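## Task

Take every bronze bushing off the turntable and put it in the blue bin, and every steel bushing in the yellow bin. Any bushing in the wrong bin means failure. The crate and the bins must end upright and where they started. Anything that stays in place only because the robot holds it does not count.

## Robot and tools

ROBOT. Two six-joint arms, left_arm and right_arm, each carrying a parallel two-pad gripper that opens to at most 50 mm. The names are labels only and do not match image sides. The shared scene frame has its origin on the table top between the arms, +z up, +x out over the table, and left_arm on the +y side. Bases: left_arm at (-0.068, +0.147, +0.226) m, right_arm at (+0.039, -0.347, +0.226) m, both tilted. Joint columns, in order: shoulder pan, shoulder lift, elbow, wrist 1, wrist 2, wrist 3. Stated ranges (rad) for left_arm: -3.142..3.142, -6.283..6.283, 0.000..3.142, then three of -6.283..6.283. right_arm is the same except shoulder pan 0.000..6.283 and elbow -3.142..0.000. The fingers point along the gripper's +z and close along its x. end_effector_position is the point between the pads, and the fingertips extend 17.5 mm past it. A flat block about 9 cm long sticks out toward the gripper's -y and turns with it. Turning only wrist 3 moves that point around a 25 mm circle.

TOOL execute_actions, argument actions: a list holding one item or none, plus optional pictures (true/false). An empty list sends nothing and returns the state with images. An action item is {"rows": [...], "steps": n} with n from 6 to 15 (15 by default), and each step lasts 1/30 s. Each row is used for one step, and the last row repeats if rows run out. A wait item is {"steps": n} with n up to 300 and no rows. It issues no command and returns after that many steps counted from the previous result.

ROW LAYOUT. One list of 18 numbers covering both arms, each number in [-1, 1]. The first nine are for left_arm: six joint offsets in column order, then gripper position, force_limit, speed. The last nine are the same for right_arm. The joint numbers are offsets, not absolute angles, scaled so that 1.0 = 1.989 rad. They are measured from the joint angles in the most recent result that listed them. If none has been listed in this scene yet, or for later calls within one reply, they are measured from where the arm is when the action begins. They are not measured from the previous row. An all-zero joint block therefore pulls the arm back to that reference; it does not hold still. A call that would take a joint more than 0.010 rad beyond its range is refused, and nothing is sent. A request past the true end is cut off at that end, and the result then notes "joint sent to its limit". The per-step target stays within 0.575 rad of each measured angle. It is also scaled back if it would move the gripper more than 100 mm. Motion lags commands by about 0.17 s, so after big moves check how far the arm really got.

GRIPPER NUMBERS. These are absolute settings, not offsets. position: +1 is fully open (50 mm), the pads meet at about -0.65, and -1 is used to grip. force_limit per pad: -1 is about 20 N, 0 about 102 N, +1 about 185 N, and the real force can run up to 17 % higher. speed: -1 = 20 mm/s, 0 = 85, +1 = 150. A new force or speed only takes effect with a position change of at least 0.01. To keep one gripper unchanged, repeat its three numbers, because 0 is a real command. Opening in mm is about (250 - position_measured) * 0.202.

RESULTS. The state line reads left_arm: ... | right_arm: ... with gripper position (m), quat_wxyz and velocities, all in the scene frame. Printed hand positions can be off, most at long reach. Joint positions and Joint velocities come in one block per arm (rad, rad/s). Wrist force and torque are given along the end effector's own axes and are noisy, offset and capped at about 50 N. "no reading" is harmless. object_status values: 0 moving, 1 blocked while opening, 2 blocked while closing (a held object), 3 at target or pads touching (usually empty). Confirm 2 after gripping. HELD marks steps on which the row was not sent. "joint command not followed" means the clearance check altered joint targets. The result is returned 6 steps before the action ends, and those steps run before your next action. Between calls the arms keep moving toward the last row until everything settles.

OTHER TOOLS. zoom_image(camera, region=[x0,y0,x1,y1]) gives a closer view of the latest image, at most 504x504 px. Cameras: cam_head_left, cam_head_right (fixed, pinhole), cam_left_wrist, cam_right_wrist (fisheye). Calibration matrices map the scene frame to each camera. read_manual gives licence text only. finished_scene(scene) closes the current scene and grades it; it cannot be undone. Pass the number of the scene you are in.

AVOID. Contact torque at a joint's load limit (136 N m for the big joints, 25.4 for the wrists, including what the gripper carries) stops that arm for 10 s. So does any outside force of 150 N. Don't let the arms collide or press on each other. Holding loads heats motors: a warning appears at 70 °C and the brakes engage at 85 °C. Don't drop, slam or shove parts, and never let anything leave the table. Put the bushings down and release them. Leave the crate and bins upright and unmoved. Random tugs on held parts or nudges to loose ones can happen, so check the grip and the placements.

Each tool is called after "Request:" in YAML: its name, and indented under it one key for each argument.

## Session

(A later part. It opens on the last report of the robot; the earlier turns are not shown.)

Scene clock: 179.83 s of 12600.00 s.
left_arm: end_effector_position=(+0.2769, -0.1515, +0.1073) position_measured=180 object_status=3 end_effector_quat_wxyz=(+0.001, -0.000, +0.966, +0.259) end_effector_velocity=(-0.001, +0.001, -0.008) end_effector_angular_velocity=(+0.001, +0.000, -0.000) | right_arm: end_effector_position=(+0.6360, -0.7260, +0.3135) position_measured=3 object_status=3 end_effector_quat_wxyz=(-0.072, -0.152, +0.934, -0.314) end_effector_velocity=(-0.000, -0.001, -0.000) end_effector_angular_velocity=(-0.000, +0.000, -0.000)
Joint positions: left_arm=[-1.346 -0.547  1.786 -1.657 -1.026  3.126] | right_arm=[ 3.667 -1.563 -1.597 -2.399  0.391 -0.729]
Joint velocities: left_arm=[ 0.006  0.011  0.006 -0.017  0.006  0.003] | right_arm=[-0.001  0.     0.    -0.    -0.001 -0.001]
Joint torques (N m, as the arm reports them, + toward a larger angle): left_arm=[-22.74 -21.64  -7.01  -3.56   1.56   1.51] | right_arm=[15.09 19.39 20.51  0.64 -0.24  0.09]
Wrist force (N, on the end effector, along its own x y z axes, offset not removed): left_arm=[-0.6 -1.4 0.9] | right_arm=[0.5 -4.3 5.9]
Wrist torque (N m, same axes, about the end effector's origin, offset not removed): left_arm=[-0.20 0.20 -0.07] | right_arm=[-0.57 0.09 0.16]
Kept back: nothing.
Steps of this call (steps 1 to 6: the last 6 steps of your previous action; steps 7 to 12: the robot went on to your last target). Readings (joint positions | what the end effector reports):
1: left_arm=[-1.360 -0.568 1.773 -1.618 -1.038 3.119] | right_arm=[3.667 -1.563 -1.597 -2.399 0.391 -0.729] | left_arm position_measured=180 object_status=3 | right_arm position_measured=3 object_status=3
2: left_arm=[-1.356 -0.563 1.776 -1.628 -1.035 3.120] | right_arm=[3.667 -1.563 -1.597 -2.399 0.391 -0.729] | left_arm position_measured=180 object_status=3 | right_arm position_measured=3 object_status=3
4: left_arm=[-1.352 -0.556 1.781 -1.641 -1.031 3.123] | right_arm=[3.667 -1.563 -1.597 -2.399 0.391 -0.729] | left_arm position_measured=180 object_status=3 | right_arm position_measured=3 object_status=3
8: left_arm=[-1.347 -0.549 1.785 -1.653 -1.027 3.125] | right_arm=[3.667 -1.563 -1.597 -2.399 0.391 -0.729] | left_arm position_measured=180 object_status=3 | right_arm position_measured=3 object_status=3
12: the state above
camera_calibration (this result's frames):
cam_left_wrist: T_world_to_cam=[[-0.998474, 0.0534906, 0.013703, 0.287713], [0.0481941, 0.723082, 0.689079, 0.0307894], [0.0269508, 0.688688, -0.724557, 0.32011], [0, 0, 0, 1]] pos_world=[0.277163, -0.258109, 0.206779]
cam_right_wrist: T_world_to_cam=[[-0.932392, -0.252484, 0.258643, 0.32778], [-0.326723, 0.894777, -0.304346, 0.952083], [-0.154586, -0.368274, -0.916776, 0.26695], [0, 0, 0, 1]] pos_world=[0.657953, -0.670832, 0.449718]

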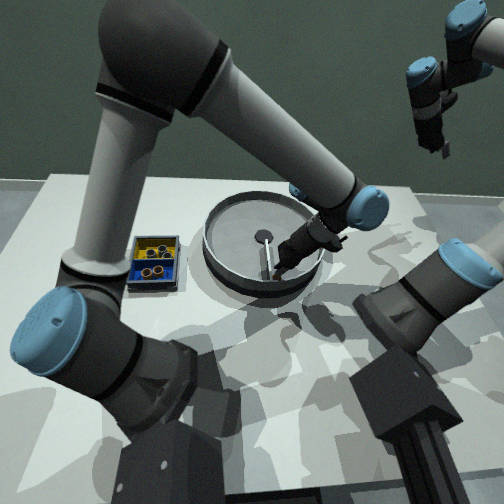

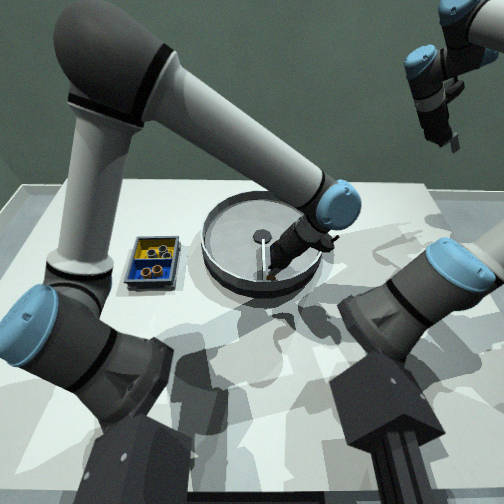

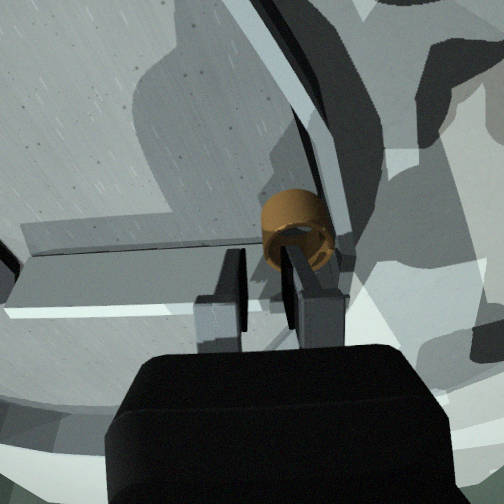

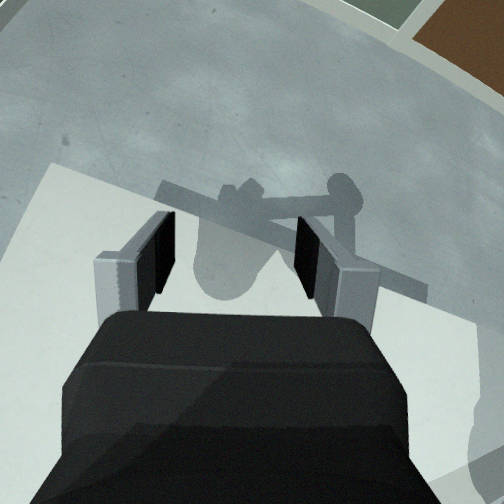

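Request:
execute_actions:
  actions:
    - {"rows": [[0.0008,0.0012,0.001,-0.0023,0.0008,0.0002,-0.188,-0.5,0.3,0,0,0,0,0,0,1,0,0],[0.0011,0.0019,0.0015,-0.0037,0.001,0.0003,-0.188,-0.5,0.3,0,0,0,0,0,0,1,0,0],[0.0014,0.0026,0.002,-0.005,0.0013,0.0005,-0.188,-0.5,0.3,0,0,0,0,0,0,1,0,0],[0.0016,0.0032,0.0025,-0.0063,0.0015,0.0007,-0.188,-0.5,0.3,0,0,0,0,0,0,1,0,0],[0.0019,0.0039,0.003,-0.0076,0.0017,0.0009,-0.188,-0.5,0.3,0,0,0,0,0,0,1,0,0],[0.0022,0.0046,0.0035,-0.009,0.002,0.001,-0.188,-0.5,0.3,0,0,0,0,0,0,1,0,0],[0.0025,0.0053,0.004,-0.0103,0.0022,0.0012,-0.188,-0.5,0.3,0,0,0,0,0,0,1,0,0],[0.0028,0.006,0.0044,-0.0116,0.0025,0.0014,-0.188,-0.5,0.3,0,0,0,0,0,0,1,0,0],[0.003,0.0066,0.0049,-0.0129,0.0027,0.0016,-0.188,-0.5,0.3,0,0,0,0,0,0,1,0,0],[0.0033,0.0073,0.0054,-0.0143,0.003,0.0017,-0.188,-0.5,0.3,0,0,0,0,0,0,1,0,0],[0.0036,0.008,0.0059,-0.0156,0.0032,0.0019,-0.188,-0.5,0.3,0,0,0,0,0,0,1,0,0]],"steps":15}

Request:
execute_actions:
  actions:
    - {"steps":16}

Scene clock: 180.70 s of 12600.00 s.
left_arm: end_effector_position=(+0.2760, -0.1511, +0.1017) position_measured=180 object_status=3 end_effector_quat_wxyz=(+0.001, -0.000, +0.966, +0.259) end_effector_velocity=(-0.005, +0.000, -0.026) end_effector_angular_velocity=(-0.004, +0.001, +0.002) | right_arm: end_effector_position=(+0.6360, -0.7260, +0.3135) position_measured=3 object_status=3 end_effector_quat_wxyz=(-0.072, -0.152, +0.934, -0.314) end_effector_velocity=(-0.000, +0.000, -0.000) end_effector_angular_velocity=(+0.000, +0.001, +0.001)
Joint positions: left_arm=[-1.342 -0.54   1.791 -1.671 -1.023  3.127] | right_arm=[ 3.667 -1.563 -1.597 -2.399  0.391 -0.729]
Joint velocities: left_arm=[ 0.015  0.035  0.023 -0.066  0.013  0.009] | right_arm=[ 0.     0.    -0.     0.     0.    -0.001]
Joint torques (N m, as the arm reports them, + toward a larger angle): left_arm=[-22.95 -21.93  -4.09  -3.49   1.43   1.41] | right_arm=[15.04 19.22 19.46  0.65 -0.12 -0.11]
Wrist force (N, on the end effector, along its own x y z axes, offset not removed): left_arm=[-1.6 -1.0 0.2] | right_arm=[-4.2 4.4 2.7]
Wrist torque (N m, same axes, about the end effector's origin, offset not removed): left_arm=[-0.13 0.36 0.02] | right_arm=[0.77 0.93 0.31]
Steps of this call (steps 1 to 17: the robot went on to your last target; steps 18 to 26: the first 9 steps of this action). Readings (joint positions | what the end effector reports):
18: left_arm=[-1.345 -0.546 1.787 -1.660 -1.025 3.126] | right_arm=[3.667 -1.563 -1.597 -2.399 0.391 -0.729] | left_arm position_measured=180 object_status=3 | right_arm position_measured=3 object_status=3
19: left_arm=[-1.345 -0.545 1.787 -1.660 -1.025 3.126] | right_arm=[3.667 -1.563 -1.597 -2.399 0.391 -0.729] | left_arm position_measured=180 object_status=3 | right_arm position_measured=3 object_status=3
21: left_arm=[-1.344 -0.545 1.788 -1.662 -1.025 3.126] | right_arm=[3.667 -1.563 -1.597 -2.399 0.391 -0.729] | left_arm position_measured=180 object_status=3 | right_arm position_measured=3 object_status=3
25: left_arm=[-1.343 -0.541 1.791 -1.669 -1.023 3.127] | right_arm=[3.667 -1.563 -1.597 -2.399 0.391 -0.729] | left_arm position_measured=180 object_status=3 | right_arm position_measured=3 object_status=3
26: the state above

Scene clock: 181.23 s of 12600.00 s.
left_arm: end_effector_position=(+0.2746, -0.1508, +0.0952) position_measured=180 object_status=3 end_effector_quat_wxyz=(+0.001, -0.000, +0.966, +0.258) end_effector_velocity=(-0.000, +0.000, -0.001) end_effector_angular_velocity=(+0.000, +0.001, +0.000) | right_arm: end_effector_position=(+0.6360, -0.7260, +0.3135) position_measured=3 object_status=3 end_effector_quat_wxyz=(-0.072, -0.152, +0.934, -0.314) end_effector_velocity=(-0.000, +0.000, +0.000) end_effector_angular_velocity=(+0.001, -0.000, -0.001)
Joint positions: left_arm=[-1.339 -0.531  1.798 -1.688 -1.02   3.129] | right_arm=[ 3.667 -1.563 -1.597 -2.399  0.391 -0.729]
Joint velocities: left_arm=[ 0.001  0.002  0.001 -0.002  0.     0.   ] | right_arm=[ 0.001  0.    -0.    -0.     0.001  0.001]
Joint torques (N m, as the arm reports them, + toward a larger angle): left_arm=[-23.43 -23.18  -5.55  -3.32   1.6    1.47] | right_arm=[15.81 18.94 20.51  0.55 -0.13  0.07]
Wrist force (N, on the end effector, along its own x y z axes, offset not removed): left_arm=[-2.6 -1.8 -0.1] | right_arm=[2.9 -0.4 0.8]
Wrist torque (N m, same axes, about the end effector's origin, offset not removed): left_arm=[-0.32 0.56 -0.05] | right_arm=[-0.16 -0.28 -0.02]
Kept back: nothing.
Steps of this call (steps 1 to 6: the last 6 steps of your previous action; steps 7 to 16: the robot went on to your last target). Readings (joint positions | what the end effector reports):
1: left_arm=[-1.342 -0.539 1.792 -1.673 -1.022 3.127] | right_arm=[3.667 -1.563 -1.597 -2.399 0.391 -0.729] | left_arm position_measured=180 object_status=3 | right_arm position_measured=3 object_status=3
2: left_arm=[-1.341 -0.537 1.793 -1.676 -1.022 3.128] | right_arm=[3.667 -1.563 -1.597 -2.399 0.391 -0.729] | left_arm position_measured=180 object_status=3 | right_arm position_measured=3 object_status=3
4: left_arm=[-1.340 -0.535 1.795 -1.680 -1.021 3.128] | right_arm=[3.667 -1.563 -1.597 -2.399 0.391 -0.729] | left_arm position_measured=180 object_status=3 | right_arm position_measured=3 object_status=3
8: left_arm=[-1.339 -0.532 1.797 -1.685 -1.020 3.129] | right_arm=[3.667 -1.563 -1.597 -2.399 0.391 -0.729] | left_arm position_measured=180 object_status=3 | right_arm position_measured=3 object_status=3
16: the state above

Close the gripper.

Request:
execute_actions:
  actions:
    - {"rows": [[0,0,0,0,0,0,-1,-0.4,-0.5,0,0,0,0,0,0,1,0,0]],"steps":15}

Request:
execute_actions:
  actions:
    - {"steps":14}

Scene clock: 181.67 s of 12600.00 s.
left_arm: end_effector_position=(+0.2747, -0.1508, +0.0951) position_measured=244 object_status=0 end_effector_quat_wxyz=(+0.001, -0.000, +0.966, +0.258) end_effector_velocity=(+0.000, +0.000, -0.000) end_effector_angular_velocity=(+0.000, +0.001, +0.001) | right_arm: end_effector_position=(+0.6360, -0.7260, +0.3135) position_measured=3 object_status=3 end_effector_quat_wxyz=(-0.072, -0.152, +0.934, -0.314) end_effector_velocity=(-0.000, +0.000, -0.000) end_effector_angular_velocity=(-0.000, -0.000, -0.001)
Joint positions: left_arm=[-1.339 -0.531  1.798 -1.688 -1.019  3.129] | right_arm=[ 3.667 -1.563 -1.597 -2.399  0.391 -0.729]
Joint velocities: left_arm=[ 0.001 -0.    -0.     0.001  0.    -0.   ] | right_arm=[-0.     0.    -0.002  0.    -0.     0.002]
Joint torques (N m, as the arm reports them, + toward a larger angle): left_arm=[-30.79 -37.76 -16.45   0.35  -3.01   0.56] | right_arm=[14.8  19.01 19.82  0.65 -0.27  0.07]
Wrist force (N, on the end effector, along its own x y z axes, offset not removed): left_arm=[-14.0 4.3 1.8] | right_arm=[1.9 0.1 0.3]
Wrist torque (N m, same axes, about the end effector's origin, offset not removed): left_arm=[-0.30 -0.06 -0.06] | right_arm=[-0.08 -0.14 -0.08]
Steps of this call (steps 1 to 4: the robot went on to your last target; steps 5 to 13: the first 9 steps of this action). Readings (joint positions | what the end effector reports):
5: left_arm=[-1.339 -0.531 1.798 -1.688 -1.019 3.129] | right_arm=[3.667 -1.563 -1.597 -2.399 0.391 -0.729] | left_arm position_measured=182 object_status=0 | right_arm position_measured=3 object_status=3
6: left_arm=[-1.339 -0.531 1.798 -1.688 -1.019 3.129] | right_arm=[3.667 -1.563 -1.597 -2.399 0.391 -0.729] | left_arm position_measured=191 object_status=0 | right_arm position_measured=3 object_status=3
8: left_arm=[-1.339 -0.531 1.798 -1.688 -1.019 3.129] | right_arm=[3.667 -1.563 -1.597 -2.399 0.391 -0.729] | left_arm position_measured=208 object_status=0 | right_arm position_measured=3 object_status=3
12: left_arm=[-1.339 -0.531 1.798 -1.688 -1.019 3.129] | right_arm=[3.667 -1.563 -1.597 -2.399 0.391 -0.729] | left_arm position_measured=243 object_status=0 | right_arm position_measured=3 object_status=3
13: the state above

Scene clock: 182.13 s of 12600.00 s.
left_arm: end_effector_position=(+0.2746, -0.1508, +0.0951) position_measured=244 object_status=2 end_effector_quat_wxyz=(+0.001, -0.001, +0.966, +0.258) end_effector_velocity=(-0.000, +0.000, -0.000) end_effector_angular_velocity=(+0.002, +0.001, -0.001) | right_arm: end_effector_position=(+0.6360, -0.7260, +0.3135) position_measured=3 object_status=3 end_effector_quat_wxyz=(-0.072, -0.152, +0.934, -0.314) end_effector_velocity=(+0.000, -0.000, +0.000) end_effector_angular_velocity=(+0.000, -0.002, -0.000)
Joint positions: left_arm=[-1.339 -0.531  1.798 -1.688 -1.02   3.129] | right_arm=[ 3.667 -1.563 -1.597 -2.399  0.391 -0.729]
Joint velocities: left_arm=[0.    0.001 0.    0.001 0.    0.   ] | right_arm=[ 0.001  0.001  0.     0.    -0.001  0.   ]
Joint torques (N m, as the arm reports them, + toward a larger angle): left_arm=[-40.6  -42.   -28.11   0.67  -6.29  -0.81] | right_arm=[15.35 18.38 20.12  0.67 -0.22 -0.04]
Wrist force (N, on the end effector, along its own x y z axes, offset not removed): left_arm=[-15.8 4.0 2.9] | right_arm=[2.6 0.4 1.1]
Wrist torque (N m, same axes, about the end effector's origin, offset not removed): left_arm=[-0.22 -0.08 -0.06] | right_arm=[0.06 -0.31 0.11]
Kept back: nothing.
Steps of this call (steps 1 to 6: the last 6 steps of your previous action; steps 7 to 14: the robot went on to your last target). Readings (joint positions | what the end effector reports):
1: left_arm=[-1.339 -0.531 1.798 -1.688 -1.019 3.129] | right_arm=[3.667 -1.563 -1.597 -2.399 0.391 -0.729] | left_arm position_measured=244 object_status=0 | right_arm position_measured=3 object_status=3
2: left_arm=[-1.339 -0.531 1.798 -1.688 -1.019 3.129] | right_arm=[3.667 -1.563 -1.597 -2.399 0.391 -0.729] | left_arm position_measured=244 object_status=0 | right_arm position_measured=3 object_status=3
4: left_arm=[-1.339 -0.531 1.798 -1.688 -1.019 3.129] | right_arm=[3.667 -1.563 -1.597 -2.399 0.391 -0.729] | left_arm position_measured=244 object_status=0 | right_arm position_measured=3 object_status=3
8: left_arm=[-1.339 -0.531 1.798 -1.688 -1.019 3.129] | right_arm=[3.667 -1.563 -1.597 -2.399 0.391 -0.729] | left_arm position_measured=244 object_status=2 | right_arm position_measured=3 object_status=3
14: the state above

Request:
execute_actions:
  actions:
    - {"rows": [[0.0003,0,-0.0003,0.0002,0.0002,0.0001,-1,-0.4,-0.5,0,0,0,0,0,0,1,0,0],[0.0005,0.0001,-0.0006,0.0005,0.0005,0.0003,-1,-0.4,-0.5,0,0,0,0,0,0,1,0,0],[0.0008,0.0001,-0.0009,0.0007,0.0007,0.0004,-1,-0.4,-0.5,0,0,0,0,0,0,1,0,0],[0.0008,0.0001,-0.0009,0.0007,0.0007,0.0004,-1,-0.4,-0.5,0,0,0,0,0,0,1,0,0],[0.0008,0.0001,-0.0009,0.0007,0.0007,0.0004,-1,-0.4,-0.5,0,0,0,0,0,0,1,0,0],[0.0004,-0.0006,-0.0012,0.0019,0.0003,0.0002,-1,-0.4,-0.5,0,0,0,0,0,0,1,0,0],[0,-0.0013,-0.0016,0.003,0,0,-1,-0.4,-0.5,0,0,0,0,0,0,1,0,0],[-0.0004,-0.002,-0.0019,0.0042,-0.0004,-0.0003,-1,-0.4,-0.5,0,0,0,0,0,0,1,0,0],[-0.0008,-0.0027,-0.0023,0.0054,-0.0007,-0.0005,-1,-0.4,-0.5,0,0,0,0,0,0,1,0,0],[-0.0012,-0.0034,-0.0026,0.0065,-0.0011,-0.0007,-1,-0.4,-0.5,0,0,0,0,0,0,1,0,0],[-0.0017,-0.0042,-0.0029,0.0077,-0.0015,-0.0009,-1,-0.4,-0.5,0,0,0,0,0,0,1,0,0],[-0.0021,-0.0049,-0.0033,0.0089,-0.0018,-0.0011,-1,-0.4,-0.5,0,0,0,0,0,0,1,0,0],[-0.0025,-0.0056,-0.0036,0.0101,-0.0022,-0.0014,-1,-0.4,-0.5,0,0,0,0,0,0,1,0,0],[-0.0029,-0.0063,-0.004,0.0112,-0.0025,-0.0016,-1,-0.4,-0.5,0,0,0,0,0,0,1,0,0],[-0.0033,-0.007,-0.0043,0.0124,-0.0029,-0.0018,-1,-0.4,-0.5,0,0,0,0,0,0,1,0,0]],"steps":15}

Request:
execute_actions:
  actions:
    - {"steps":14}
  pictures: true

Scene clock: 183.23 s of 12600.00 s.
left_arm: end_effector_position=(+0.2754, -0.1508, +0.0959) position_measured=244 object_status=2 end_effector_quat_wxyz=(+0.001, -0.000, +0.966, +0.258) end_effector_velocity=(+0.004, -0.001, +0.015) end_effector_angular_velocity=(+0.001, -0.002, -0.005) | right_arm: end_effector_position=(+0.6360, -0.7260, +0.3135) position_measured=3 object_status=3 end_effector_quat_wxyz=(-0.072, -0.152, +0.934, -0.314) end_effector_velocity=(-0.000, +0.000, -0.000) end_effector_angular_velocity=(+0.000, +0.001, +0.001)
Joint positions: left_arm=[-1.338 -0.532  1.796 -1.685 -1.019  3.13 ] | right_arm=[ 3.667 -1.563 -1.597 -2.399  0.391 -0.729]
Joint velocities: left_arm=[-0.009 -0.02  -0.012  0.035 -0.004 -0.002] | right_arm=[ 0.001  0.    -0.001 -0.     0.001 -0.001]
Joint torques (N m, as the arm reports them, + toward a larger angle): left_arm=[-40.29 -45.49 -29.69   0.88  -3.12  -1.14] | right_arm=[15.28 18.91 20.18  0.67 -0.3  -0.07]
Wrist force (N, on the end effector, along its own x y z axes, offset not removed): left_arm=[-5.2 -0.6 2.1] | right_arm=[-1.8 -2.9 -0.3]
Wrist torque (N m, same axes, about the end effector's origin, offset not removed): left_arm=[-0.34 0.21 -0.10] | right_arm=[-0.56 0.61 0.23]
Steps of this call (steps 1 to 15: the robot went on to your last target; steps 16 to 24: nothing new was sent; steps 25 to 33: the first 9 steps of this action). Readings (joint positions | what the end effector reports):
25: left_arm=[-1.339 -0.531 1.798 -1.688 -1.020 3.129] | right_arm=[3.667 -1.563 -1.597 -2.399 0.391 -0.729] | left_arm position_measured=244 object_status=2 | right_arm position_measured=3 object_status=3
26: left_arm=[-1.339 -0.531 1.798 -1.688 -1.020 3.129] | right_arm=[3.667 -1.563 -1.597 -2.399 0.391 -0.729] | left_arm position_measured=244 object_status=2 | right_arm position_measured=3 object_status=3
28: left_arm=[-1.338 -0.531 1.797 -1.687 -1.019 3.129] | right_arm=[3.667 -1.563 -1.597 -2.399 0.391 -0.729] | left_arm position_measured=244 object_status=2 | right_arm position_measured=3 object_status=3
32: left_arm=[-1.338 -0.532 1.796 -1.686 -1.019 3.130] | right_arm=[3.667 -1.563 -1.597 -2.399 0.391 -0.729] | left_arm position_measured=244 object_status=2 | right_arm position_measured=3 object_status=3
33: the state above

Scene clock: 183.70 s of 12600.00 s.
left_arm: end_effector_position=(+0.2762, -0.1513, +0.1048) position_measured=244 object_status=2 end_effector_quat_wxyz=(+0.001, -0.001, +0.966, +0.258) end_effector_velocity=(+0.001, -0.001, +0.006) end_effector_angular_velocity=(-0.001, -0.001, +0.000) | right_arm: end_effector_position=(+0.6360, -0.7260, +0.3135) position_measured=3 object_status=3 end_effector_quat_wxyz=(-0.072, -0.152, +0.934, -0.314) end_effector_velocity=(+0.000, -0.000, +0.000) end_effector_angular_velocity=(-0.000, -0.001, +0.000)
Joint positions: left_arm=[-1.345 -0.544  1.79  -1.665 -1.025  3.126] | right_arm=[ 3.667 -1.563 -1.597 -2.399  0.391 -0.729]
Joint velocities: left_arm=[-0.004 -0.007 -0.005  0.011 -0.003 -0.002] | right_arm=[-0.     0.001  0.    -0.    -0.001 -0.   ]
Joint torques (N m, as the arm reports them, + toward a larger angle): left_arm=[-38.85 -45.18 -29.22   1.23  -2.12  -1.24] | right_arm=[15.07 18.88 19.91  0.63 -0.18  0.19]
Wrist force (N, on the end effector, along its own x y z axes, offset not removed): left_arm=[-0.9 -1.6 0.4] | right_arm=[2.5 -2.2 2.7]
Wrist torque (N m, same axes, about the end effector's origin, offset not removed): left_arm=[-0.25 0.29 0.02] | right_arm=[-0.35 -0.18 -0.04]
Kept back: nothing.
Steps of this call (steps 1 to 6: the last 6 steps of your previous action; steps 7 to 14: the robot went on to your last target). Readings (joint positions | what the end effector reports):
1: left_arm=[-1.338 -0.533 1.795 -1.683 -1.019 3.129] | right_arm=[3.667 -1.563 -1.597 -2.399 0.391 -0.729] | left_arm position_measured=244 object_status=2 | right_arm position_measured=3 object_status=3
2: left_arm=[-1.339 -0.534 1.795 -1.682 -1.020 3.129] | right_arm=[3.667 -1.563 -1.597 -2.399 0.391 -0.729] | left_arm position_measured=244 object_status=2 | right_arm position_measured=3 object_status=3
4: left_arm=[-1.340 -0.536 1.794 -1.678 -1.021 3.128] | right_arm=[3.667 -1.563 -1.597 -2.399 0.391 -0.729] | left_arm position_measured=244 object_status=2 | right_arm position_measured=3 object_status=3
8: left_arm=[-1.343 -0.541 1.791 -1.670 -1.023 3.127] | right_arm=[3.667 -1.563 -1.597 -2.399 0.391 -0.729] | left_arm position_measured=244 object_status=2 | right_arm position_measured=3 object_status=3
14: the state above
camera_calibration (this result's frames):
cam_left_wrist: T_world_to_cam=[[-0.998507, 0.0529576, 0.013377, 0.287006], [0.0476064, 0.723705, 0.688465, 0.0327249], [0.0267784, 0.688074, -0.725146, 0.318237], [0, 0, 0, 1]] pos_world=[0.276498, -0.257853, 0.204399]
cam_right_wrist: T_world_to_cam=[[-0.932392, -0.252484, 0.258643, 0.32778], [-0.326722, 0.894777, -0.304346, 0.952083], [-0.154586, -0.368274, -0.916776, 0.26695], [0, 0, 0, 1]] pos_world=[0.657953, -0.670832, 0.449718]

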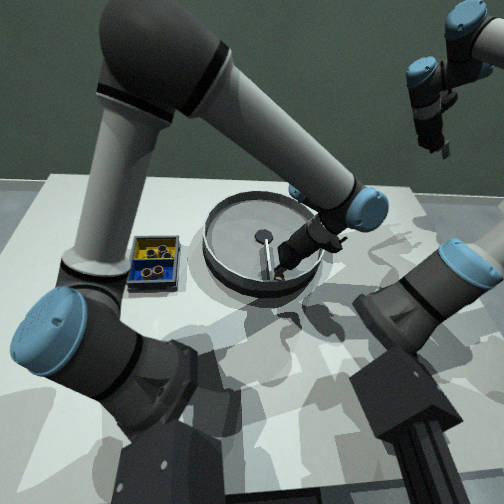

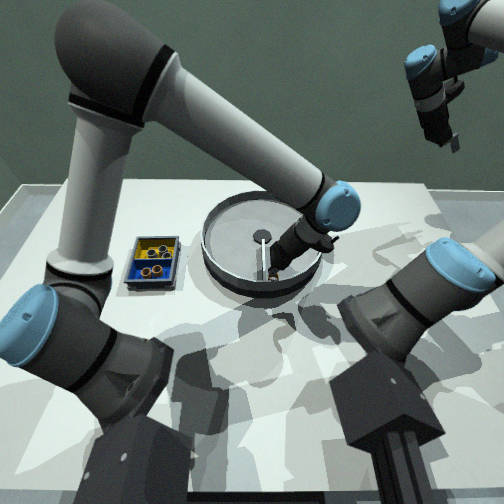

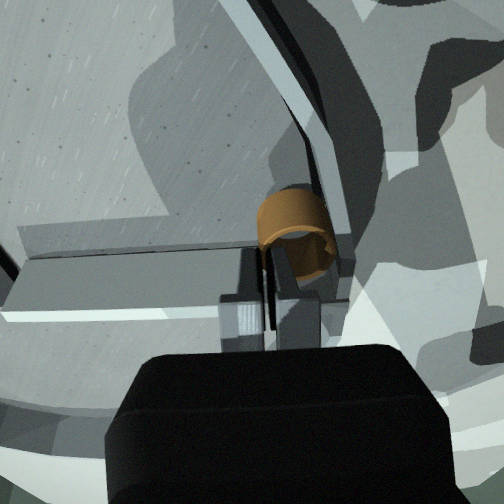

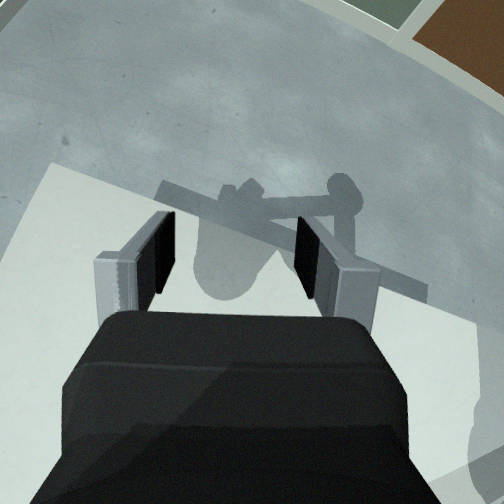

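Request:
execute_actions:
  actions:
    - {"rows": [[-0.001,-0.0017,-0.001,0.003,-0.0009,-0.0004,-1,-0.4,-0.5,0,0,0,0,0,0,1,0,0],[-0.0027,-0.0043,-0.0027,0.0077,-0.0024,-0.0013,-1,-0.4,-0.5,0,0,0,0,0,0,1,0,0],[-0.0053,-0.0082,-0.0053,0.0148,-0.0047,-0.0026,-1,-0.4,-0.5,0,0,0,0,0,0,1,0,0],[-0.0086,-0.0131,-0.0085,0.0238,-0.0077,-0.0042,-1,-0.4,-0.5,0,0,0,0,0,0,1,0,0],[-0.0123,-0.0187,-0.0121,0.034,-0.011,-0.006,-1,-0.4,-0.5,0,0,0,0,0,0,1,0,0],[-0.016,-0.0242,-0.0157,0.0441,-0.0144,-0.0079,-1,-0.4,-0.5,0,0,0,0,0,0,1,0,0],[-0.0192,-0.029,-0.0188,0.053,-0.0172,-0.0094,-1,-0.4,-0.5,0,0,0,0,0,0,1,0,0],[-0.0218,-0.0329,-0.0213,0.0601,-0.0196,-0.0107,-1,-0.4,-0.5,0,0,0,0,0,0,1,0,0],[-0.0236,-0.0357,-0.0231,0.0651,-0.0212,-0.0116,-1,-0.4,-0.5,0,0,0,0,0,0,1,0,0],[-0.0246,-0.0372,-0.0241,0.0679,-0.0221,-0.0121,-1,-0.4,-0.5,0,0,0,0,0,0,1,0,0]],"steps":15}

Request:
execute_actions:
  actions:
    - {"steps":14}
  pictures: true

Scene clock: 184.47 s of 12600.00 s.
left_arm: end_effector_position=(+0.2775, -0.1540, +0.1321) position_measured=244 object_status=2 end_effector_quat_wxyz=(+0.001, -0.001, +0.966, +0.258) end_effector_velocity=(+0.005, -0.012, +0.185) end_effector_angular_velocity=(+0.002, -0.004, -0.001) | right_arm: end_effector_position=(+0.6360, -0.7260, +0.3135) position_measured=3 object_status=3 end_effector_quat_wxyz=(-0.072, -0.152, +0.934, -0.314) end_effector_velocity=(-0.000, +0.000, -0.001) end_effector_angular_velocity=(-0.000, +0.002, +0.001)
Joint positions: left_arm=[-1.367 -0.578  1.768 -1.605 -1.045  3.115] | right_arm=[ 3.667 -1.563 -1.597 -2.399  0.391 -0.729]
Joint velocities: left_arm=[-0.151 -0.226 -0.146  0.41  -0.134 -0.073] | right_arm=[-0.    -0.    -0.001  0.     0.    -0.001]
Joint torques (N m, as the arm reports them, + toward a larger angle): left_arm=[-40.23 -45.79 -29.82   2.07  -2.69  -1.59] | right_arm=[15.36 18.82 20.62  0.66 -0.24  0.13]
Wrist force (N, on the end effector, along its own x y z axes, offset not removed): left_arm=[-1.1 -2.1 0.5] | right_arm=[-4.4 5.2 -1.2]
Wrist torque (N m, same axes, about the end effector's origin, offset not removed): left_arm=[-0.32 0.24 -0.02] | right_arm=[0.96 1.19 0.24]
Steps of this call (steps 1 to 14: the robot went on to your last target; steps 15 to 23: the first 9 steps of this action). Readings (joint positions | what the end effector reports):
15: left_arm=[-1.345 -0.545 1.789 -1.663 -1.025 3.126] | right_arm=[3.667 -1.563 -1.597 -2.399 0.391 -0.729] | left_arm position_measured=244 object_status=2 | right_arm position_measured=3 object_status=3
16: left_arm=[-1.345 -0.545 1.789 -1.663 -1.025 3.126] | right_arm=[3.667 -1.563 -1.597 -2.399 0.391 -0.729] | left_arm position_measured=244 object_status=2 | right_arm position_measured=3 object_status=3
18: left_arm=[-1.347 -0.548 1.787 -1.657 -1.027 3.125] | right_arm=[3.667 -1.563 -1.597 -2.399 0.391 -0.729] | left_arm position_measured=244 object_status=2 | right_arm position_measured=3 object_status=3
22: left_arm=[-1.362 -0.570 1.773 -1.619 -1.040 3.117] | right_arm=[3.667 -1.563 -1.597 -2.399 0.391 -0.729] | left_arm position_measured=244 object_status=2 | right_arm position_measured=3 object_status=3
23: the state above

Scene clock: 184.93 s of 12600.00 s.
left_arm: end_effector_position=(+0.2777, -0.1545, +0.1644) position_measured=244 object_status=2 end_effector_quat_wxyz=(+0.001, -0.001, +0.966, +0.259) end_effector_velocity=(-0.000, +0.000, +0.008) end_effector_angular_velocity=(+0.001, -0.001, -0.001) | right_arm: end_effector_position=(+0.6360, -0.7260, +0.3135) position_measured=3 object_status=3 end_effector_quat_wxyz=(-0.072, -0.152, +0.934, -0.314) end_effector_velocity=(-0.000, +0.000, +0.000) end_effector_angular_velocity=(+0.000, +0.001, +0.000)
Joint positions: left_arm=[-1.393 -0.617  1.742 -1.532 -1.068  3.102] | right_arm=[ 3.667 -1.563 -1.597 -2.399  0.391 -0.729]
Joint velocities: left_arm=[-0.007 -0.01  -0.005  0.017 -0.005 -0.003] | right_arm=[ 0.    -0.     0.    -0.001  0.    -0.   ]
Joint torques (N m, as the arm reports them, + toward a larger angle): left_arm=[-36.47 -42.11 -31.75   1.16  -2.25  -1.07] | right_arm=[14.93 19.26 20.56  0.6  -0.02  0.02]
Wrist force (N, on the end effector, along its own x y z axes, offset not removed): left_arm=[-1.5 -0.7 1.6] | right_arm=[1.1 0.2 1.0]
Wrist torque (N m, same axes, about the end effector's origin, offset not removed): left_arm=[-0.06 0.32 -0.03] | right_arm=[0.06 -0.02 -0.29]
Kept back: nothing.
Steps of this call (steps 1 to 6: the last 6 steps of your previous action; steps 7 to 14: the robot went on to your last target). Readings (joint positions | what the end effector reports):
1: left_arm=[-1.372 -0.585 1.763 -1.591 -1.049 3.113] | right_arm=[3.667 -1.563 -1.597 -2.399 0.391 -0.729] | left_arm position_measured=244 object_status=2 | right_arm position_measured=3 object_status=3
2: left_arm=[-1.376 -0.592 1.758 -1.578 -1.053 3.110] | right_arm=[3.667 -1.563 -1.597 -2.399 0.391 -0.729] | left_arm position_measured=244 object_status=2 | right_arm position_measured=3 object_status=3
4: left_arm=[-1.383 -0.603 1.752 -1.559 -1.059 3.107] | right_arm=[3.667 -1.563 -1.597 -2.399 0.391 -0.729] | left_arm position_measured=244 object_status=2 | right_arm position_measured=3 object_status=3
8: left_arm=[-1.390 -0.613 1.745 -1.540 -1.065 3.104] | right_arm=[3.667 -1.563 -1.597 -2.399 0.391 -0.729] | left_arm position_measured=244 object_status=2 | right_arm position_measured=3 object_status=3
14: the state above
camera_calibration (this result's frames):
cam_left_wrist: T_world_to_cam=[[-0.99852, 0.0529356, 0.0124353, 0.288031], [0.0469008, 0.722697, 0.689572, -0.00620758], [0.027516, 0.689135, -0.724111, 0.363396], [0, 0, 0, 1]] pos_world=[0.277897, -0.261189, 0.263838]
cam_right_wrist: T_world_to_cam=[[-0.932392, -0.252484, 0.258643, 0.327779], [-0.326723, 0.894777, -0.304345, 0.952083], [-0.154586, -0.368274, -0.916776, 0.26695], [0, 0, 0, 1]] pos_world=[0.657953, -0.670832, 0.449718]

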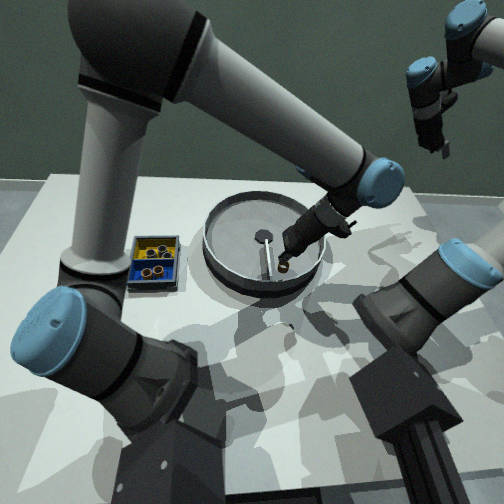

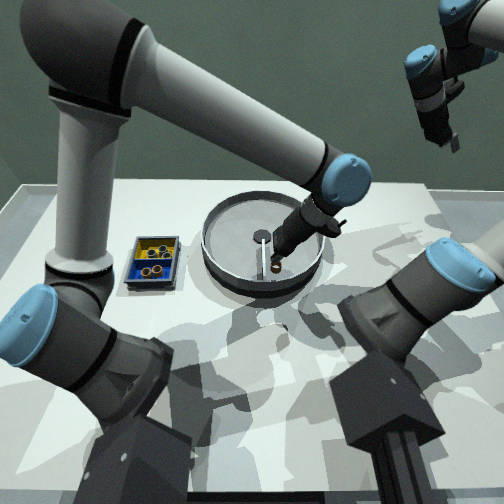

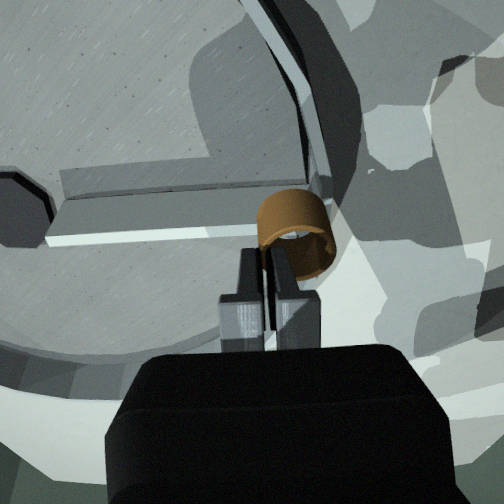

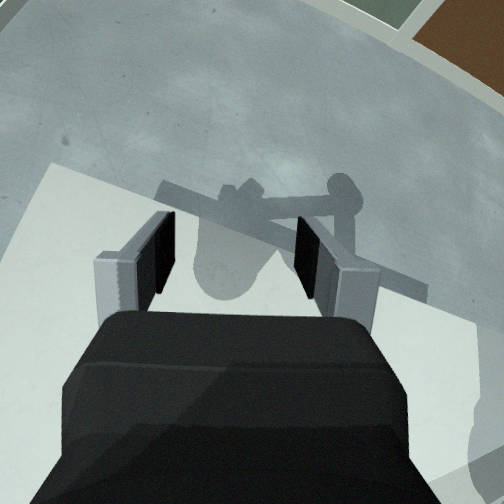

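Request:
execute_actions:
  actions:
    - {"rows": [[0.0015,-0.0057,0.0037,0.0018,0.0013,0.0011,-1,-0.4,-0.5,0,0,0,0,0,0,1,0,0],[0.0071,-0.0203,0.0143,0.004,0.0062,0.0042,-1,-0.4,-0.5,0,0,0,0,0,0,1,0,0],[0.0156,-0.0428,0.0305,0.0074,0.0139,0.0089,-1,-0.4,-0.5,0,0,0,0,0,0,1,0,0],[0.0266,-0.0718,0.0514,0.0118,0.0238,0.0151,-1,-0.4,-0.5,0,0,0,0,0,0,1,0,0],[0.0396,-0.1059,0.0761,0.017,0.0355,0.0223,-1,-0.4,-0.5,0,0,0,0,0,0,1,0,0],[0.0539,-0.1436,0.1032,0.0227,0.0483,0.0302,-1,-0.4,-0.5,0,0,0,0,0,0,1,0,0],[0.069,-0.1834,0.132,0.0288,0.0619,0.0387,-1,-0.4,-0.5,0,0,0,0,0,0,1,0,0],[0.0845,-0.2241,0.1613,0.0349,0.0758,0.0472,-1,-0.4,-0.5,0,0,0,0,0,0,1,0,0],[0.0996,-0.2639,0.1901,0.041,0.0894,0.0557,-1,-0.4,-0.5,0,0,0,0,0,0,1,0,0],[0.1139,-0.3016,0.2172,0.0467,0.1022,0.0636,-1,-0.4,-0.5,0,0,0,0,0,0,1,0,0],[0.1269,-0.3357,0.2419,0.0519,0.1139,0.0708,-1,-0.4,-0.5,0,0,0,0,0,0,1,0,0],[0.1379,-0.3647,0.2628,0.0563,0.1238,0.077,-1,-0.4,-0.5,0,0,0,0,0,0,1,0,0],[0.1465,-0.3872,0.279,0.0597,0.1315,0.0817,-1,-0.4,-0.5,0,0,0,0,0,0,1,0,0],[0.152,-0.4018,0.2896,0.0619,0.1364,0.0848,-1,-0.4,-0.5,0,0,0,0,0,0,1,0,0],[0.154,-0.407,0.2933,0.0627,0.1382,0.0859,-1,-0.4,-0.5,0,0,0,0,0,0,1,0,0]],"steps":15}

Request:
execute_actions:
  actions:
    - {"steps":32}

Scene clock: 188.50 s of 12600.00 s.
left_arm: end_effector_position=(+0.3033, -0.0843, +0.1770) position_measured=244 object_status=2 end_effector_quat_wxyz=(-0.000, +0.003, +0.966, +0.260) end_effector_velocity=(+0.136, +0.452, +0.067) end_effector_angular_velocity=(-0.027, +0.013, -0.003) | right_arm: end_effector_position=(+0.6360, -0.7260, +0.3135) position_measured=3 object_status=3 end_effector_quat_wxyz=(-0.072, -0.152, +0.934, -0.314) end_effector_velocity=(-0.000, +0.000, -0.000) end_effector_angular_velocity=(+0.000, +0.001, +0.000)
Joint positions: left_arm=[-1.331 -0.772  1.857 -1.504 -1.013  3.138] | right_arm=[ 3.667 -1.563 -1.597 -2.399  0.391 -0.729]
Joint velocities: left_arm=[ 0.387 -1.015  0.732  0.152  0.343  0.212] | right_arm=[ 0.     0.    -0.001 -0.     0.001 -0.   ]
Joint torques (N m, as the arm reports them, + toward a larger angle): left_arm=[-18.4  -49.35  -1.89   1.45   2.63   1.98] | right_arm=[15.08 18.95 20.3   0.71 -0.17 -0.14]
Wrist force (N, on the end effector, along its own x y z axes, offset not removed): left_arm=[-1.9 -1.8 -0.1] | right_arm=[1.8 -2.0 -0.6]
Wrist torque (N m, same axes, about the end effector's origin, offset not removed): left_arm=[-0.24 0.40 -0.05] | right_arm=[-0.46 -0.15 0.06]
Steps of this call (steps 1 to 30: the robot went on to your last target; steps 31 to 98: nothing new was sent; steps 99 to 107: the first 9 steps of this action). Readings (joint positions | what the end effector reports):
99: left_arm=[-1.394 -0.618 1.742 -1.530 -1.069 3.102] | right_arm=[3.667 -1.563 -1.597 -2.399 0.391 -0.729] | left_arm position_measured=244 object_status=2 | right_arm position_measured=3 object_status=3
100: left_arm=[-1.393 -0.619 1.742 -1.529 -1.069 3.102] | right_arm=[3.667 -1.563 -1.597 -2.399 0.391 -0.729] | left_arm position_measured=244 object_status=2 | right_arm position_measured=3 object_status=3
102: left_arm=[-1.387 -0.633 1.753 -1.527 -1.063 3.106] | right_arm=[3.667 -1.563 -1.597 -2.399 0.391 -0.729] | left_arm position_measured=244 object_status=2 | right_arm position_measured=3 object_status=3
106: left_arm=[-1.344 -0.737 1.832 -1.509 -1.024 3.130] | right_arm=[3.667 -1.563 -1.597 -2.399 0.391 -0.729] | left_arm position_measured=244 object_status=2 | right_arm position_measured=3 object_status=3
107: the state above

Scene clock: 189.57 s of 12600.00 s.
left_arm: end_effector_position=(+0.3064, +0.2012, +0.1652) position_measured=244 object_status=2 end_effector_quat_wxyz=(+0.001, +0.001, +0.966, +0.259) end_effector_velocity=(-0.001, +0.005, -0.001) end_effector_angular_velocity=(-0.000, -0.001, +0.001) | right_arm: end_effector_position=(+0.6360, -0.7260, +0.3135) position_measured=3 object_status=3 end_effector_quat_wxyz=(-0.072, -0.152, +0.934, -0.314) end_effector_velocity=(+0.000, -0.001, -0.000) end_effector_angular_velocity=(-0.001, +0.002, -0.000)
Joint positions: left_arm=[-1.087 -1.425  2.325 -1.407 -0.794  3.273] | right_arm=[ 3.667 -1.563 -1.597 -2.399  0.391 -0.729]
Joint velocities: left_arm=[ 0.004 -0.012  0.008  0.002  0.004  0.002] | right_arm=[-0.002 -0.001  0.001 -0.001 -0.    -0.001]
Joint torques (N m, as the arm reports them, + toward a larger angle): left_arm=[-11.12 -17.47  -7.22   1.08   1.7    1.39] | right_arm=[15.5  18.28 19.94  0.56 -0.24 -0.13]
Wrist force (N, on the end effector, along its own x y z axes, offset not removed): left_arm=[-1.5 -0.4 1.7] | right_arm=[-3.0 -5.6 4.1]
Wrist torque (N m, same axes, about the end effector's origin, offset not removed): left_arm=[0.02 0.29 -0.02] | right_arm=[-0.82 0.68 0.13]
Kept back: nothing.
Steps of this call (steps 1 to 6: the last 6 steps of your previous action; steps 7 to 32: the robot went on to your last target). Readings (joint positions | what the end effector reports):
1: left_arm=[-1.318 -0.806 1.881 -1.499 -1.001 3.145] | right_arm=[3.667 -1.563 -1.597 -2.399 0.391 -0.729] | left_arm position_measured=244 object_status=2 | right_arm position_measured=3 object_status=3
2: left_arm=[-1.305 -0.840 1.906 -1.494 -0.989 3.152] | right_arm=[3.667 -1.563 -1.597 -2.399 0.391 -0.729] | left_arm position_measured=244 object_status=2 | right_arm position_measured=3 object_status=3
4: left_arm=[-1.279 -0.908 1.956 -1.483 -0.966 3.167] | right_arm=[3.667 -1.563 -1.597 -2.399 0.391 -0.729] | left_arm position_measured=244 object_status=2 | right_arm position_measured=3 object_status=3
8: left_arm=[-1.225 -1.047 2.057 -1.462 -0.917 3.197] | right_arm=[3.667 -1.563 -1.597 -2.399 0.391 -0.729] | left_arm position_measured=244 object_status=2 | right_arm position_measured=3 object_status=3
32: the state above

Request:
execute_actions:
  actions:
    - {"rows": [[0.0025,0.0029,0.0016,-0.0058,0.0022,0.0019,-1,-0.4,-0.5,0,0,0,0,0,0,1,0,0],[0.0087,0.01,0.0055,-0.0204,0.0075,0.0065,-1,-0.4,-0.5,0,0,0,0,0,0,1,0,0],[0.0175,0.0201,0.0111,-0.041,0.0152,0.013,-1,-0.4,-0.5,0,0,0,0,0,0,1,0,0],[0.0274,0.0314,0.0173,-0.0641,0.0237,0.0204,-1,-0.4,-0.5,0,0,0,0,0,0,1,0,0],[0.0369,0.0423,0.0233,-0.0862,0.0319,0.0274,-1,-0.4,-0.5,0,0,0,0,0,0,1,0,0],[0.0446,0.0512,0.0282,-0.1044,0.0386,0.0332,-1,-0.4,-0.5,0,0,0,0,0,0,1,0,0],[0.0498,0.0571,0.0315,-0.1165,0.0431,0.037,-1,-0.4,-0.5,0,0,0,0,0,0,1,0,0]],"steps":15}

Request:
execute_actions:
  actions:
    - {"steps":14}
  pictures: true

Scene clock: 190.37 s of 12600.00 s.
left_arm: end_effector_position=(+0.3068, +0.2012, +0.1290) position_measured=244 object_status=2 end_effector_quat_wxyz=(-0.000, +0.003, +0.966, +0.260) end_effector_velocity=(+0.003, -0.004, -0.181) end_effector_angular_velocity=(-0.025, -0.019, +0.031) | right_arm: end_effector_position=(+0.6360, -0.7260, +0.3135) position_measured=3 object_status=3 end_effector_quat_wxyz=(-0.072, -0.152, +0.934, -0.314) end_effector_velocity=(+0.000, +0.000, +0.000) end_effector_angular_velocity=(+0.000, -0.001, -0.000)
Joint positions: left_arm=[-1.028 -1.358  2.363 -1.54  -0.742  3.317] | right_arm=[ 3.667 -1.563 -1.597 -2.399  0.391 -0.729]
Joint velocities: left_arm=[ 0.301  0.349  0.185 -0.737  0.256  0.217] | right_arm=[ 0.001 -0.     0.001 -0.     0.001  0.001]
Joint torques (N m, as the arm reports them, + toward a larger angle): left_arm=[-11.94  -1.9   -8.19  -4.15   2.15   1.53] | right_arm=[15.65 19.33 20.43  0.62 -0.17  0.03]
Wrist force (N, on the end effector, along its own x y z axes, offset not removed): left_arm=[-1.3 -1.8 1.7] | right_arm=[0.6 6.0 6.3]
Wrist torque (N m, same axes, about the end effector's origin, offset not removed): left_arm=[-0.25 0.38 -0.13] | right_arm=[1.16 0.31 0.07]
Steps of this call (steps 1 to 15: the robot went on to your last target; steps 16 to 24: the first 9 steps of this action). Readings (joint positions | what the end effector reports):
16: left_arm=[-1.086 -1.426 2.326 -1.407 -0.793 3.273] | right_arm=[3.667 -1.563 -1.597 -2.399 0.391 -0.729] | left_arm position_measured=244 object_status=2 | right_arm position_measured=3 object_status=3
17: left_arm=[-1.086 -1.426 2.326 -1.408 -0.793 3.274] | right_arm=[3.667 -1.563 -1.597 -2.399 0.391 -0.729] | left_arm position_measured=244 object_status=2 | right_arm position_measured=3 object_status=3
19: left_arm=[-1.080 -1.418 2.330 -1.422 -0.787 3.279] | right_arm=[3.667 -1.563 -1.597 -2.399 0.391 -0.729] | left_arm position_measured=244 object_status=2 | right_arm position_measured=3 object_status=3
23: left_arm=[-1.039 -1.370 2.356 -1.513 -0.752 3.309] | right_arm=[3.667 -1.563 -1.597 -2.399 0.391 -0.729] | left_arm position_measured=244 object_status=2 | right_arm position_measured=3 object_status=3
24: the state above

Scene clock: 190.83 s of 12600.00 s.
left_arm: end_effector_position=(+0.3068, +0.2014, +0.1059) position_measured=244 object_status=2 end_effector_quat_wxyz=(+0.001, +0.000, +0.966, +0.259) end_effector_velocity=(-0.000, +0.000, -0.005) end_effector_angular_velocity=(-0.001, -0.001, +0.001) | right_arm: end_effector_position=(+0.6360, -0.7260, +0.3135) position_measured=3 object_status=3 end_effector_quat_wxyz=(-0.072, -0.152, +0.934, -0.314) end_effector_velocity=(+0.001, -0.000, +0.000) end_effector_angular_velocity=(-0.000, -0.002, -0.000)
Joint positions: left_arm=[-0.989 -1.312  2.387 -1.636 -0.709  3.346] | right_arm=[ 3.667 -1.563 -1.597 -2.399  0.391 -0.729]
Joint velocities: left_arm=[ 0.008  0.009  0.005 -0.02   0.007  0.006] | right_arm=[ 0.    -0.     0.001 -0.    -0.001  0.001]
Joint torques (N m, as the arm reports them, + toward a larger angle): left_arm=[-13.28  -1.09  -4.75  -3.4    1.79   1.46] | right_arm=[14.86 18.83 20.75  0.63 -0.26 -0.2 ]
Wrist force (N, on the end effector, along its own x y z axes, offset not removed): left_arm=[-1.3 -2.1 -0.1] | right_arm=[-0.5 -1.2 6.7]
Wrist torque (N m, same axes, about the end effector's origin, offset not removed): left_arm=[-0.35 0.33 -0.04] | right_arm=[0.00 0.36 -0.08]
Kept back: nothing.
Steps of this call (steps 1 to 6: the last 6 steps of your previous action; steps 7 to 14: the robot went on to your last target). Readings (joint positions | what the end effector reports):
1: left_arm=[-1.019 -1.347 2.368 -1.562 -0.735 3.324] | right_arm=[3.667 -1.563 -1.597 -2.399 0.391 -0.729] | left_arm position_measured=244 object_status=2 | right_arm position_measured=3 object_status=3
2: left_arm=[-1.012 -1.339 2.372 -1.580 -0.729 3.329] | right_arm=[3.667 -1.563 -1.597 -2.399 0.391 -0.729] | left_arm position_measured=244 object_status=2 | right_arm position_measured=3 object_status=3
4: left_arm=[-1.002 -1.328 2.378 -1.604 -0.720 3.336] | right_arm=[3.667 -1.563 -1.597 -2.399 0.391 -0.729] | left_arm position_measured=244 object_status=2 | right_arm position_measured=3 object_status=3
8: left_arm=[-0.993 -1.317 2.384 -1.626 -0.712 3.343] | right_arm=[3.667 -1.563 -1.597 -2.399 0.391 -0.729] | left_arm position_measured=244 object_status=2 | right_arm position_measured=3 object_status=3
14: the state above
camera_calibration (this result's frames):
cam_left_wrist: T_world_to_cam=[[-0.998437, 0.0542778, 0.013339, 0.298564], [0.0485165, 0.723132, 0.689004, -0.22497], [0.0277517, 0.688574, -0.724634, 0.0750584], [0, 0, 0, 1]] pos_world=[0.30693, 0.0947942, 0.205413]
cam_right_wrist: T_world_to_cam=[[-0.932392, -0.252484, 0.258643, 0.32778], [-0.326722, 0.894777, -0.304346, 0.952083], [-0.154586, -0.368274, -0.916776, 0.26695], [0, 0, 0, 1]] pos_world=[0.657953, -0.670832, 0.449718]

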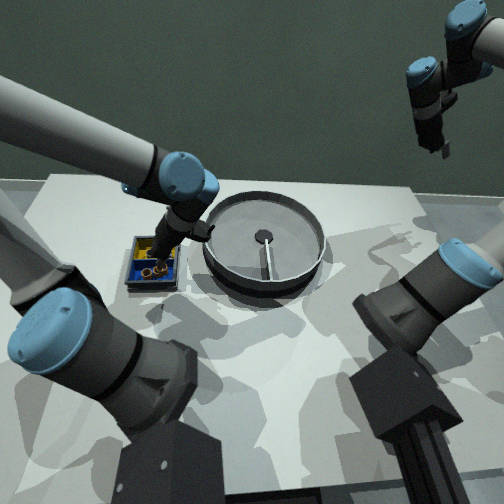

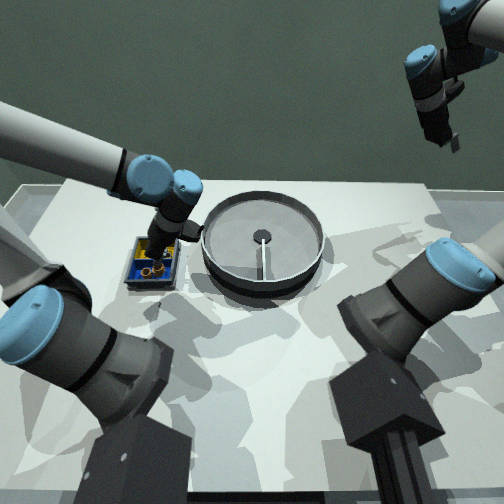

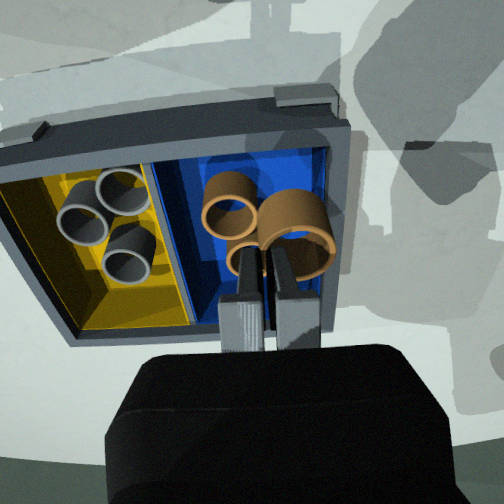

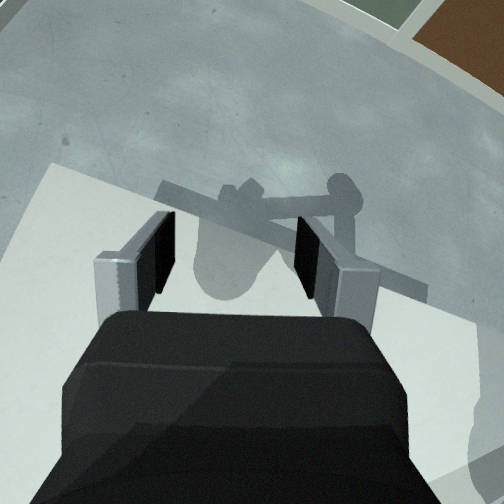

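Request:
execute_actions:
  actions:
    - {"rows": [[0.0024,0.0034,0.0009,-0.006,0.002,0.0021,-1,-0.4,-0.5,0,0,0,0,0,0,1,0,0],[0.0072,0.0101,0.0027,-0.0179,0.0059,0.0064,-1,-0.4,-0.5,0,0,0,0,0,0,1,0,0],[0.0138,0.0196,0.0051,-0.0347,0.0115,0.0124,-1,-0.4,-0.5,0,0,0,0,0,0,1,0,0],[0.0215,0.0304,0.008,-0.0538,0.0178,0.0193,-1,-0.4,-0.5,0,0,0,0,0,0,1,0,0],[0.0286,0.0406,0.0106,-0.0718,0.0237,0.0257,-1,-0.4,-0.5,0,0,0,0,0,0,1,0,0],[0.0348,0.0493,0.0129,-0.0873,0.0288,0.0313,-1,-0.4,-0.5,0,0,0,0,0,0,1,0,0],[0.0396,0.0561,0.0147,-0.0993,0.0328,0.0356,-1,-0.4,-0.5,0,0,0,0,0,0,1,0,0],[0.0429,0.0608,0.0159,-0.1076,0.0356,0.0386,-1,-0.4,-0.5,0,0,0,0,0,0,1,0,0],[0.0453,0.0642,0.0168,-0.1136,0.0375,0.0408,-1,-0.4,-0.5,0,0,0,0,0,0,1,0,0],[0.0467,0.0662,0.0173,-0.1172,0.0387,0.042,-1,-0.4,-0.5,0,0,0,0,0,0,1,0,0],[0.0477,0.0676,0.0177,-0.1196,0.0395,0.0429,-1,-0.4,-0.5,0,0,0,0,0,0,1,0,0]],"steps":15}

Request:
execute_actions:
  actions:
    - {"steps":18}

Scene clock: 191.93 s of 12600.00 s.
left_arm: end_effector_position=(+0.3073, +0.2010, +0.0783) position_measured=244 object_status=2 end_effector_quat_wxyz=(+0.000, +0.002, +0.966, +0.259) end_effector_velocity=(+0.001, -0.002, -0.157) end_effector_angular_velocity=(-0.006, -0.003, +0.008) | right_arm: end_effector_position=(+0.6360, -0.7260, +0.3135) position_measured=3 object_status=3 end_effector_quat_wxyz=(-0.072, -0.152, +0.934, -0.314) end_effector_velocity=(-0.001, +0.000, -0.001) end_effector_angular_velocity=(-0.000, +0.001, +0.000)
Joint positions: left_arm=[-0.941 -1.246  2.405 -1.752 -0.669  3.389] | right_arm=[ 3.667 -1.563 -1.597 -2.399  0.391 -0.729]
Joint velocities: left_arm=[ 0.272  0.39   0.1   -0.691  0.224  0.243] | right_arm=[-0.     0.    -0.002  0.001  0.001  0.   ]
Joint torques (N m, as the arm reports them, + toward a larger angle): left_arm=[-12.63   1.08  -1.9   -5.07   2.49   2.11] | right_arm=[15.54 19.   20.81  0.61 -0.26 -0.12]
Wrist force (N, on the end effector, along its own x y z axes, offset not removed): left_arm=[-1.7 -1.9 1.4] | right_arm=[3.2 1.4 -0.7]
Wrist torque (N m, same axes, about the end effector's origin, offset not removed): left_arm=[-0.22 0.34 0.03] | right_arm=[0.30 -0.32 0.28]
Steps of this call (steps 1 to 24: the robot went on to your last target; steps 25 to 33: the first 9 steps of this action). Readings (joint positions | what the end effector reports):
25: left_arm=[-0.988 -1.311 2.387 -1.639 -0.708 3.346] | right_arm=[3.667 -1.563 -1.597 -2.399 0.391 -0.729] | left_arm position_measured=244 object_status=2 | right_arm position_measured=3 object_status=3
26: left_arm=[-0.988 -1.311 2.387 -1.640 -0.708 3.347] | right_arm=[3.667 -1.563 -1.597 -2.399 0.391 -0.729] | left_arm position_measured=244 object_status=2 | right_arm position_measured=3 object_status=3
28: left_arm=[-0.982 -1.303 2.389 -1.652 -0.703 3.351] | right_arm=[3.667 -1.563 -1.597 -2.399 0.391 -0.729] | left_arm position_measured=244 object_status=2 | right_arm position_measured=3 object_status=3
32: left_arm=[-0.951 -1.259 2.401 -1.728 -0.677 3.380] | right_arm=[3.667 -1.563 -1.597 -2.399 0.391 -0.729] | left_arm position_measured=244 object_status=2 | right_arm position_measured=3 object_status=3
33: the state above

Scene clock: 192.53 s of 12600.00 s.
left_arm: end_effector_position=(+0.3070, +0.2014, +0.0517) position_measured=244 object_status=2 end_effector_quat_wxyz=(+0.001, -0.000, +0.966, +0.258) end_effector_velocity=(-0.000, +0.000, -0.002) end_effector_angular_velocity=(+0.001, +0.000, -0.001) | right_arm: end_effector_position=(+0.6360, -0.7260, +0.3135) position_measured=3 object_status=3 end_effector_quat_wxyz=(-0.072, -0.152, +0.934, -0.314) end_effector_velocity=(-0.000, -0.000, +0.000) end_effector_angular_velocity=(+0.000, -0.001, -0.000)
Joint positions: left_arm=[-0.895 -1.179  2.422 -1.873 -0.631  3.43 ] | right_arm=[ 3.667 -1.563 -1.597 -2.399  0.391 -0.729]
Joint velocities: left_arm=[ 0.003  0.005  0.002 -0.01   0.003  0.004] | right_arm=[ 0.     0.001 -0.001  0.001 -0.     0.   ]
Joint torques (N m, as the arm reports them, + toward a larger angle): left_arm=[-13.51  -2.67  -1.12  -3.56   1.9    1.41] | right_arm=[14.75 19.11 19.89  0.54 -0.14 -0.25]
Wrist force (N, on the end effector, along its own x y z axes, offset not removed): left_arm=[-1.7 -1.6 0.2] | right_arm=[1.2 -2.2 2.1]
Wrist torque (N m, same axes, about the end effector's origin, offset not removed): left_arm=[-0.33 0.35 -0.03] | right_arm=[-0.20 -0.25 0.23]
Kept back: nothing.
Steps of this call (steps 1 to 6: the last 6 steps of your previous action; steps 7 to 18: the robot went on to your last target). Readings (joint positions | what the end effector reports):
1: left_arm=[-0.933 -1.233 2.408 -1.774 -0.662 3.396] | right_arm=[3.667 -1.563 -1.597 -2.399 0.391 -0.729] | left_arm position_measured=244 object_status=2 | right_arm position_measured=3 object_status=3
2: left_arm=[-0.925 -1.222 2.411 -1.794 -0.656 3.403] | right_arm=[3.667 -1.563 -1.597 -2.399 0.391 -0.729] | left_arm position_measured=244 object_status=2 | right_arm position_measured=3 object_status=3
4: left_arm=[-0.913 -1.205 2.415 -1.826 -0.646 3.414] | right_arm=[3.667 -1.563 -1.597 -2.399 0.391 -0.729] | left_arm position_measured=244 object_status=2 | right_arm position_measured=3 object_status=3
8: left_arm=[-0.901 -1.188 2.419 -1.857 -0.636 3.425] | right_arm=[3.667 -1.563 -1.597 -2.399 0.391 -0.729] | left_arm position_measured=244 object_status=2 | right_arm position_measured=3 object_status=3
18: the state above


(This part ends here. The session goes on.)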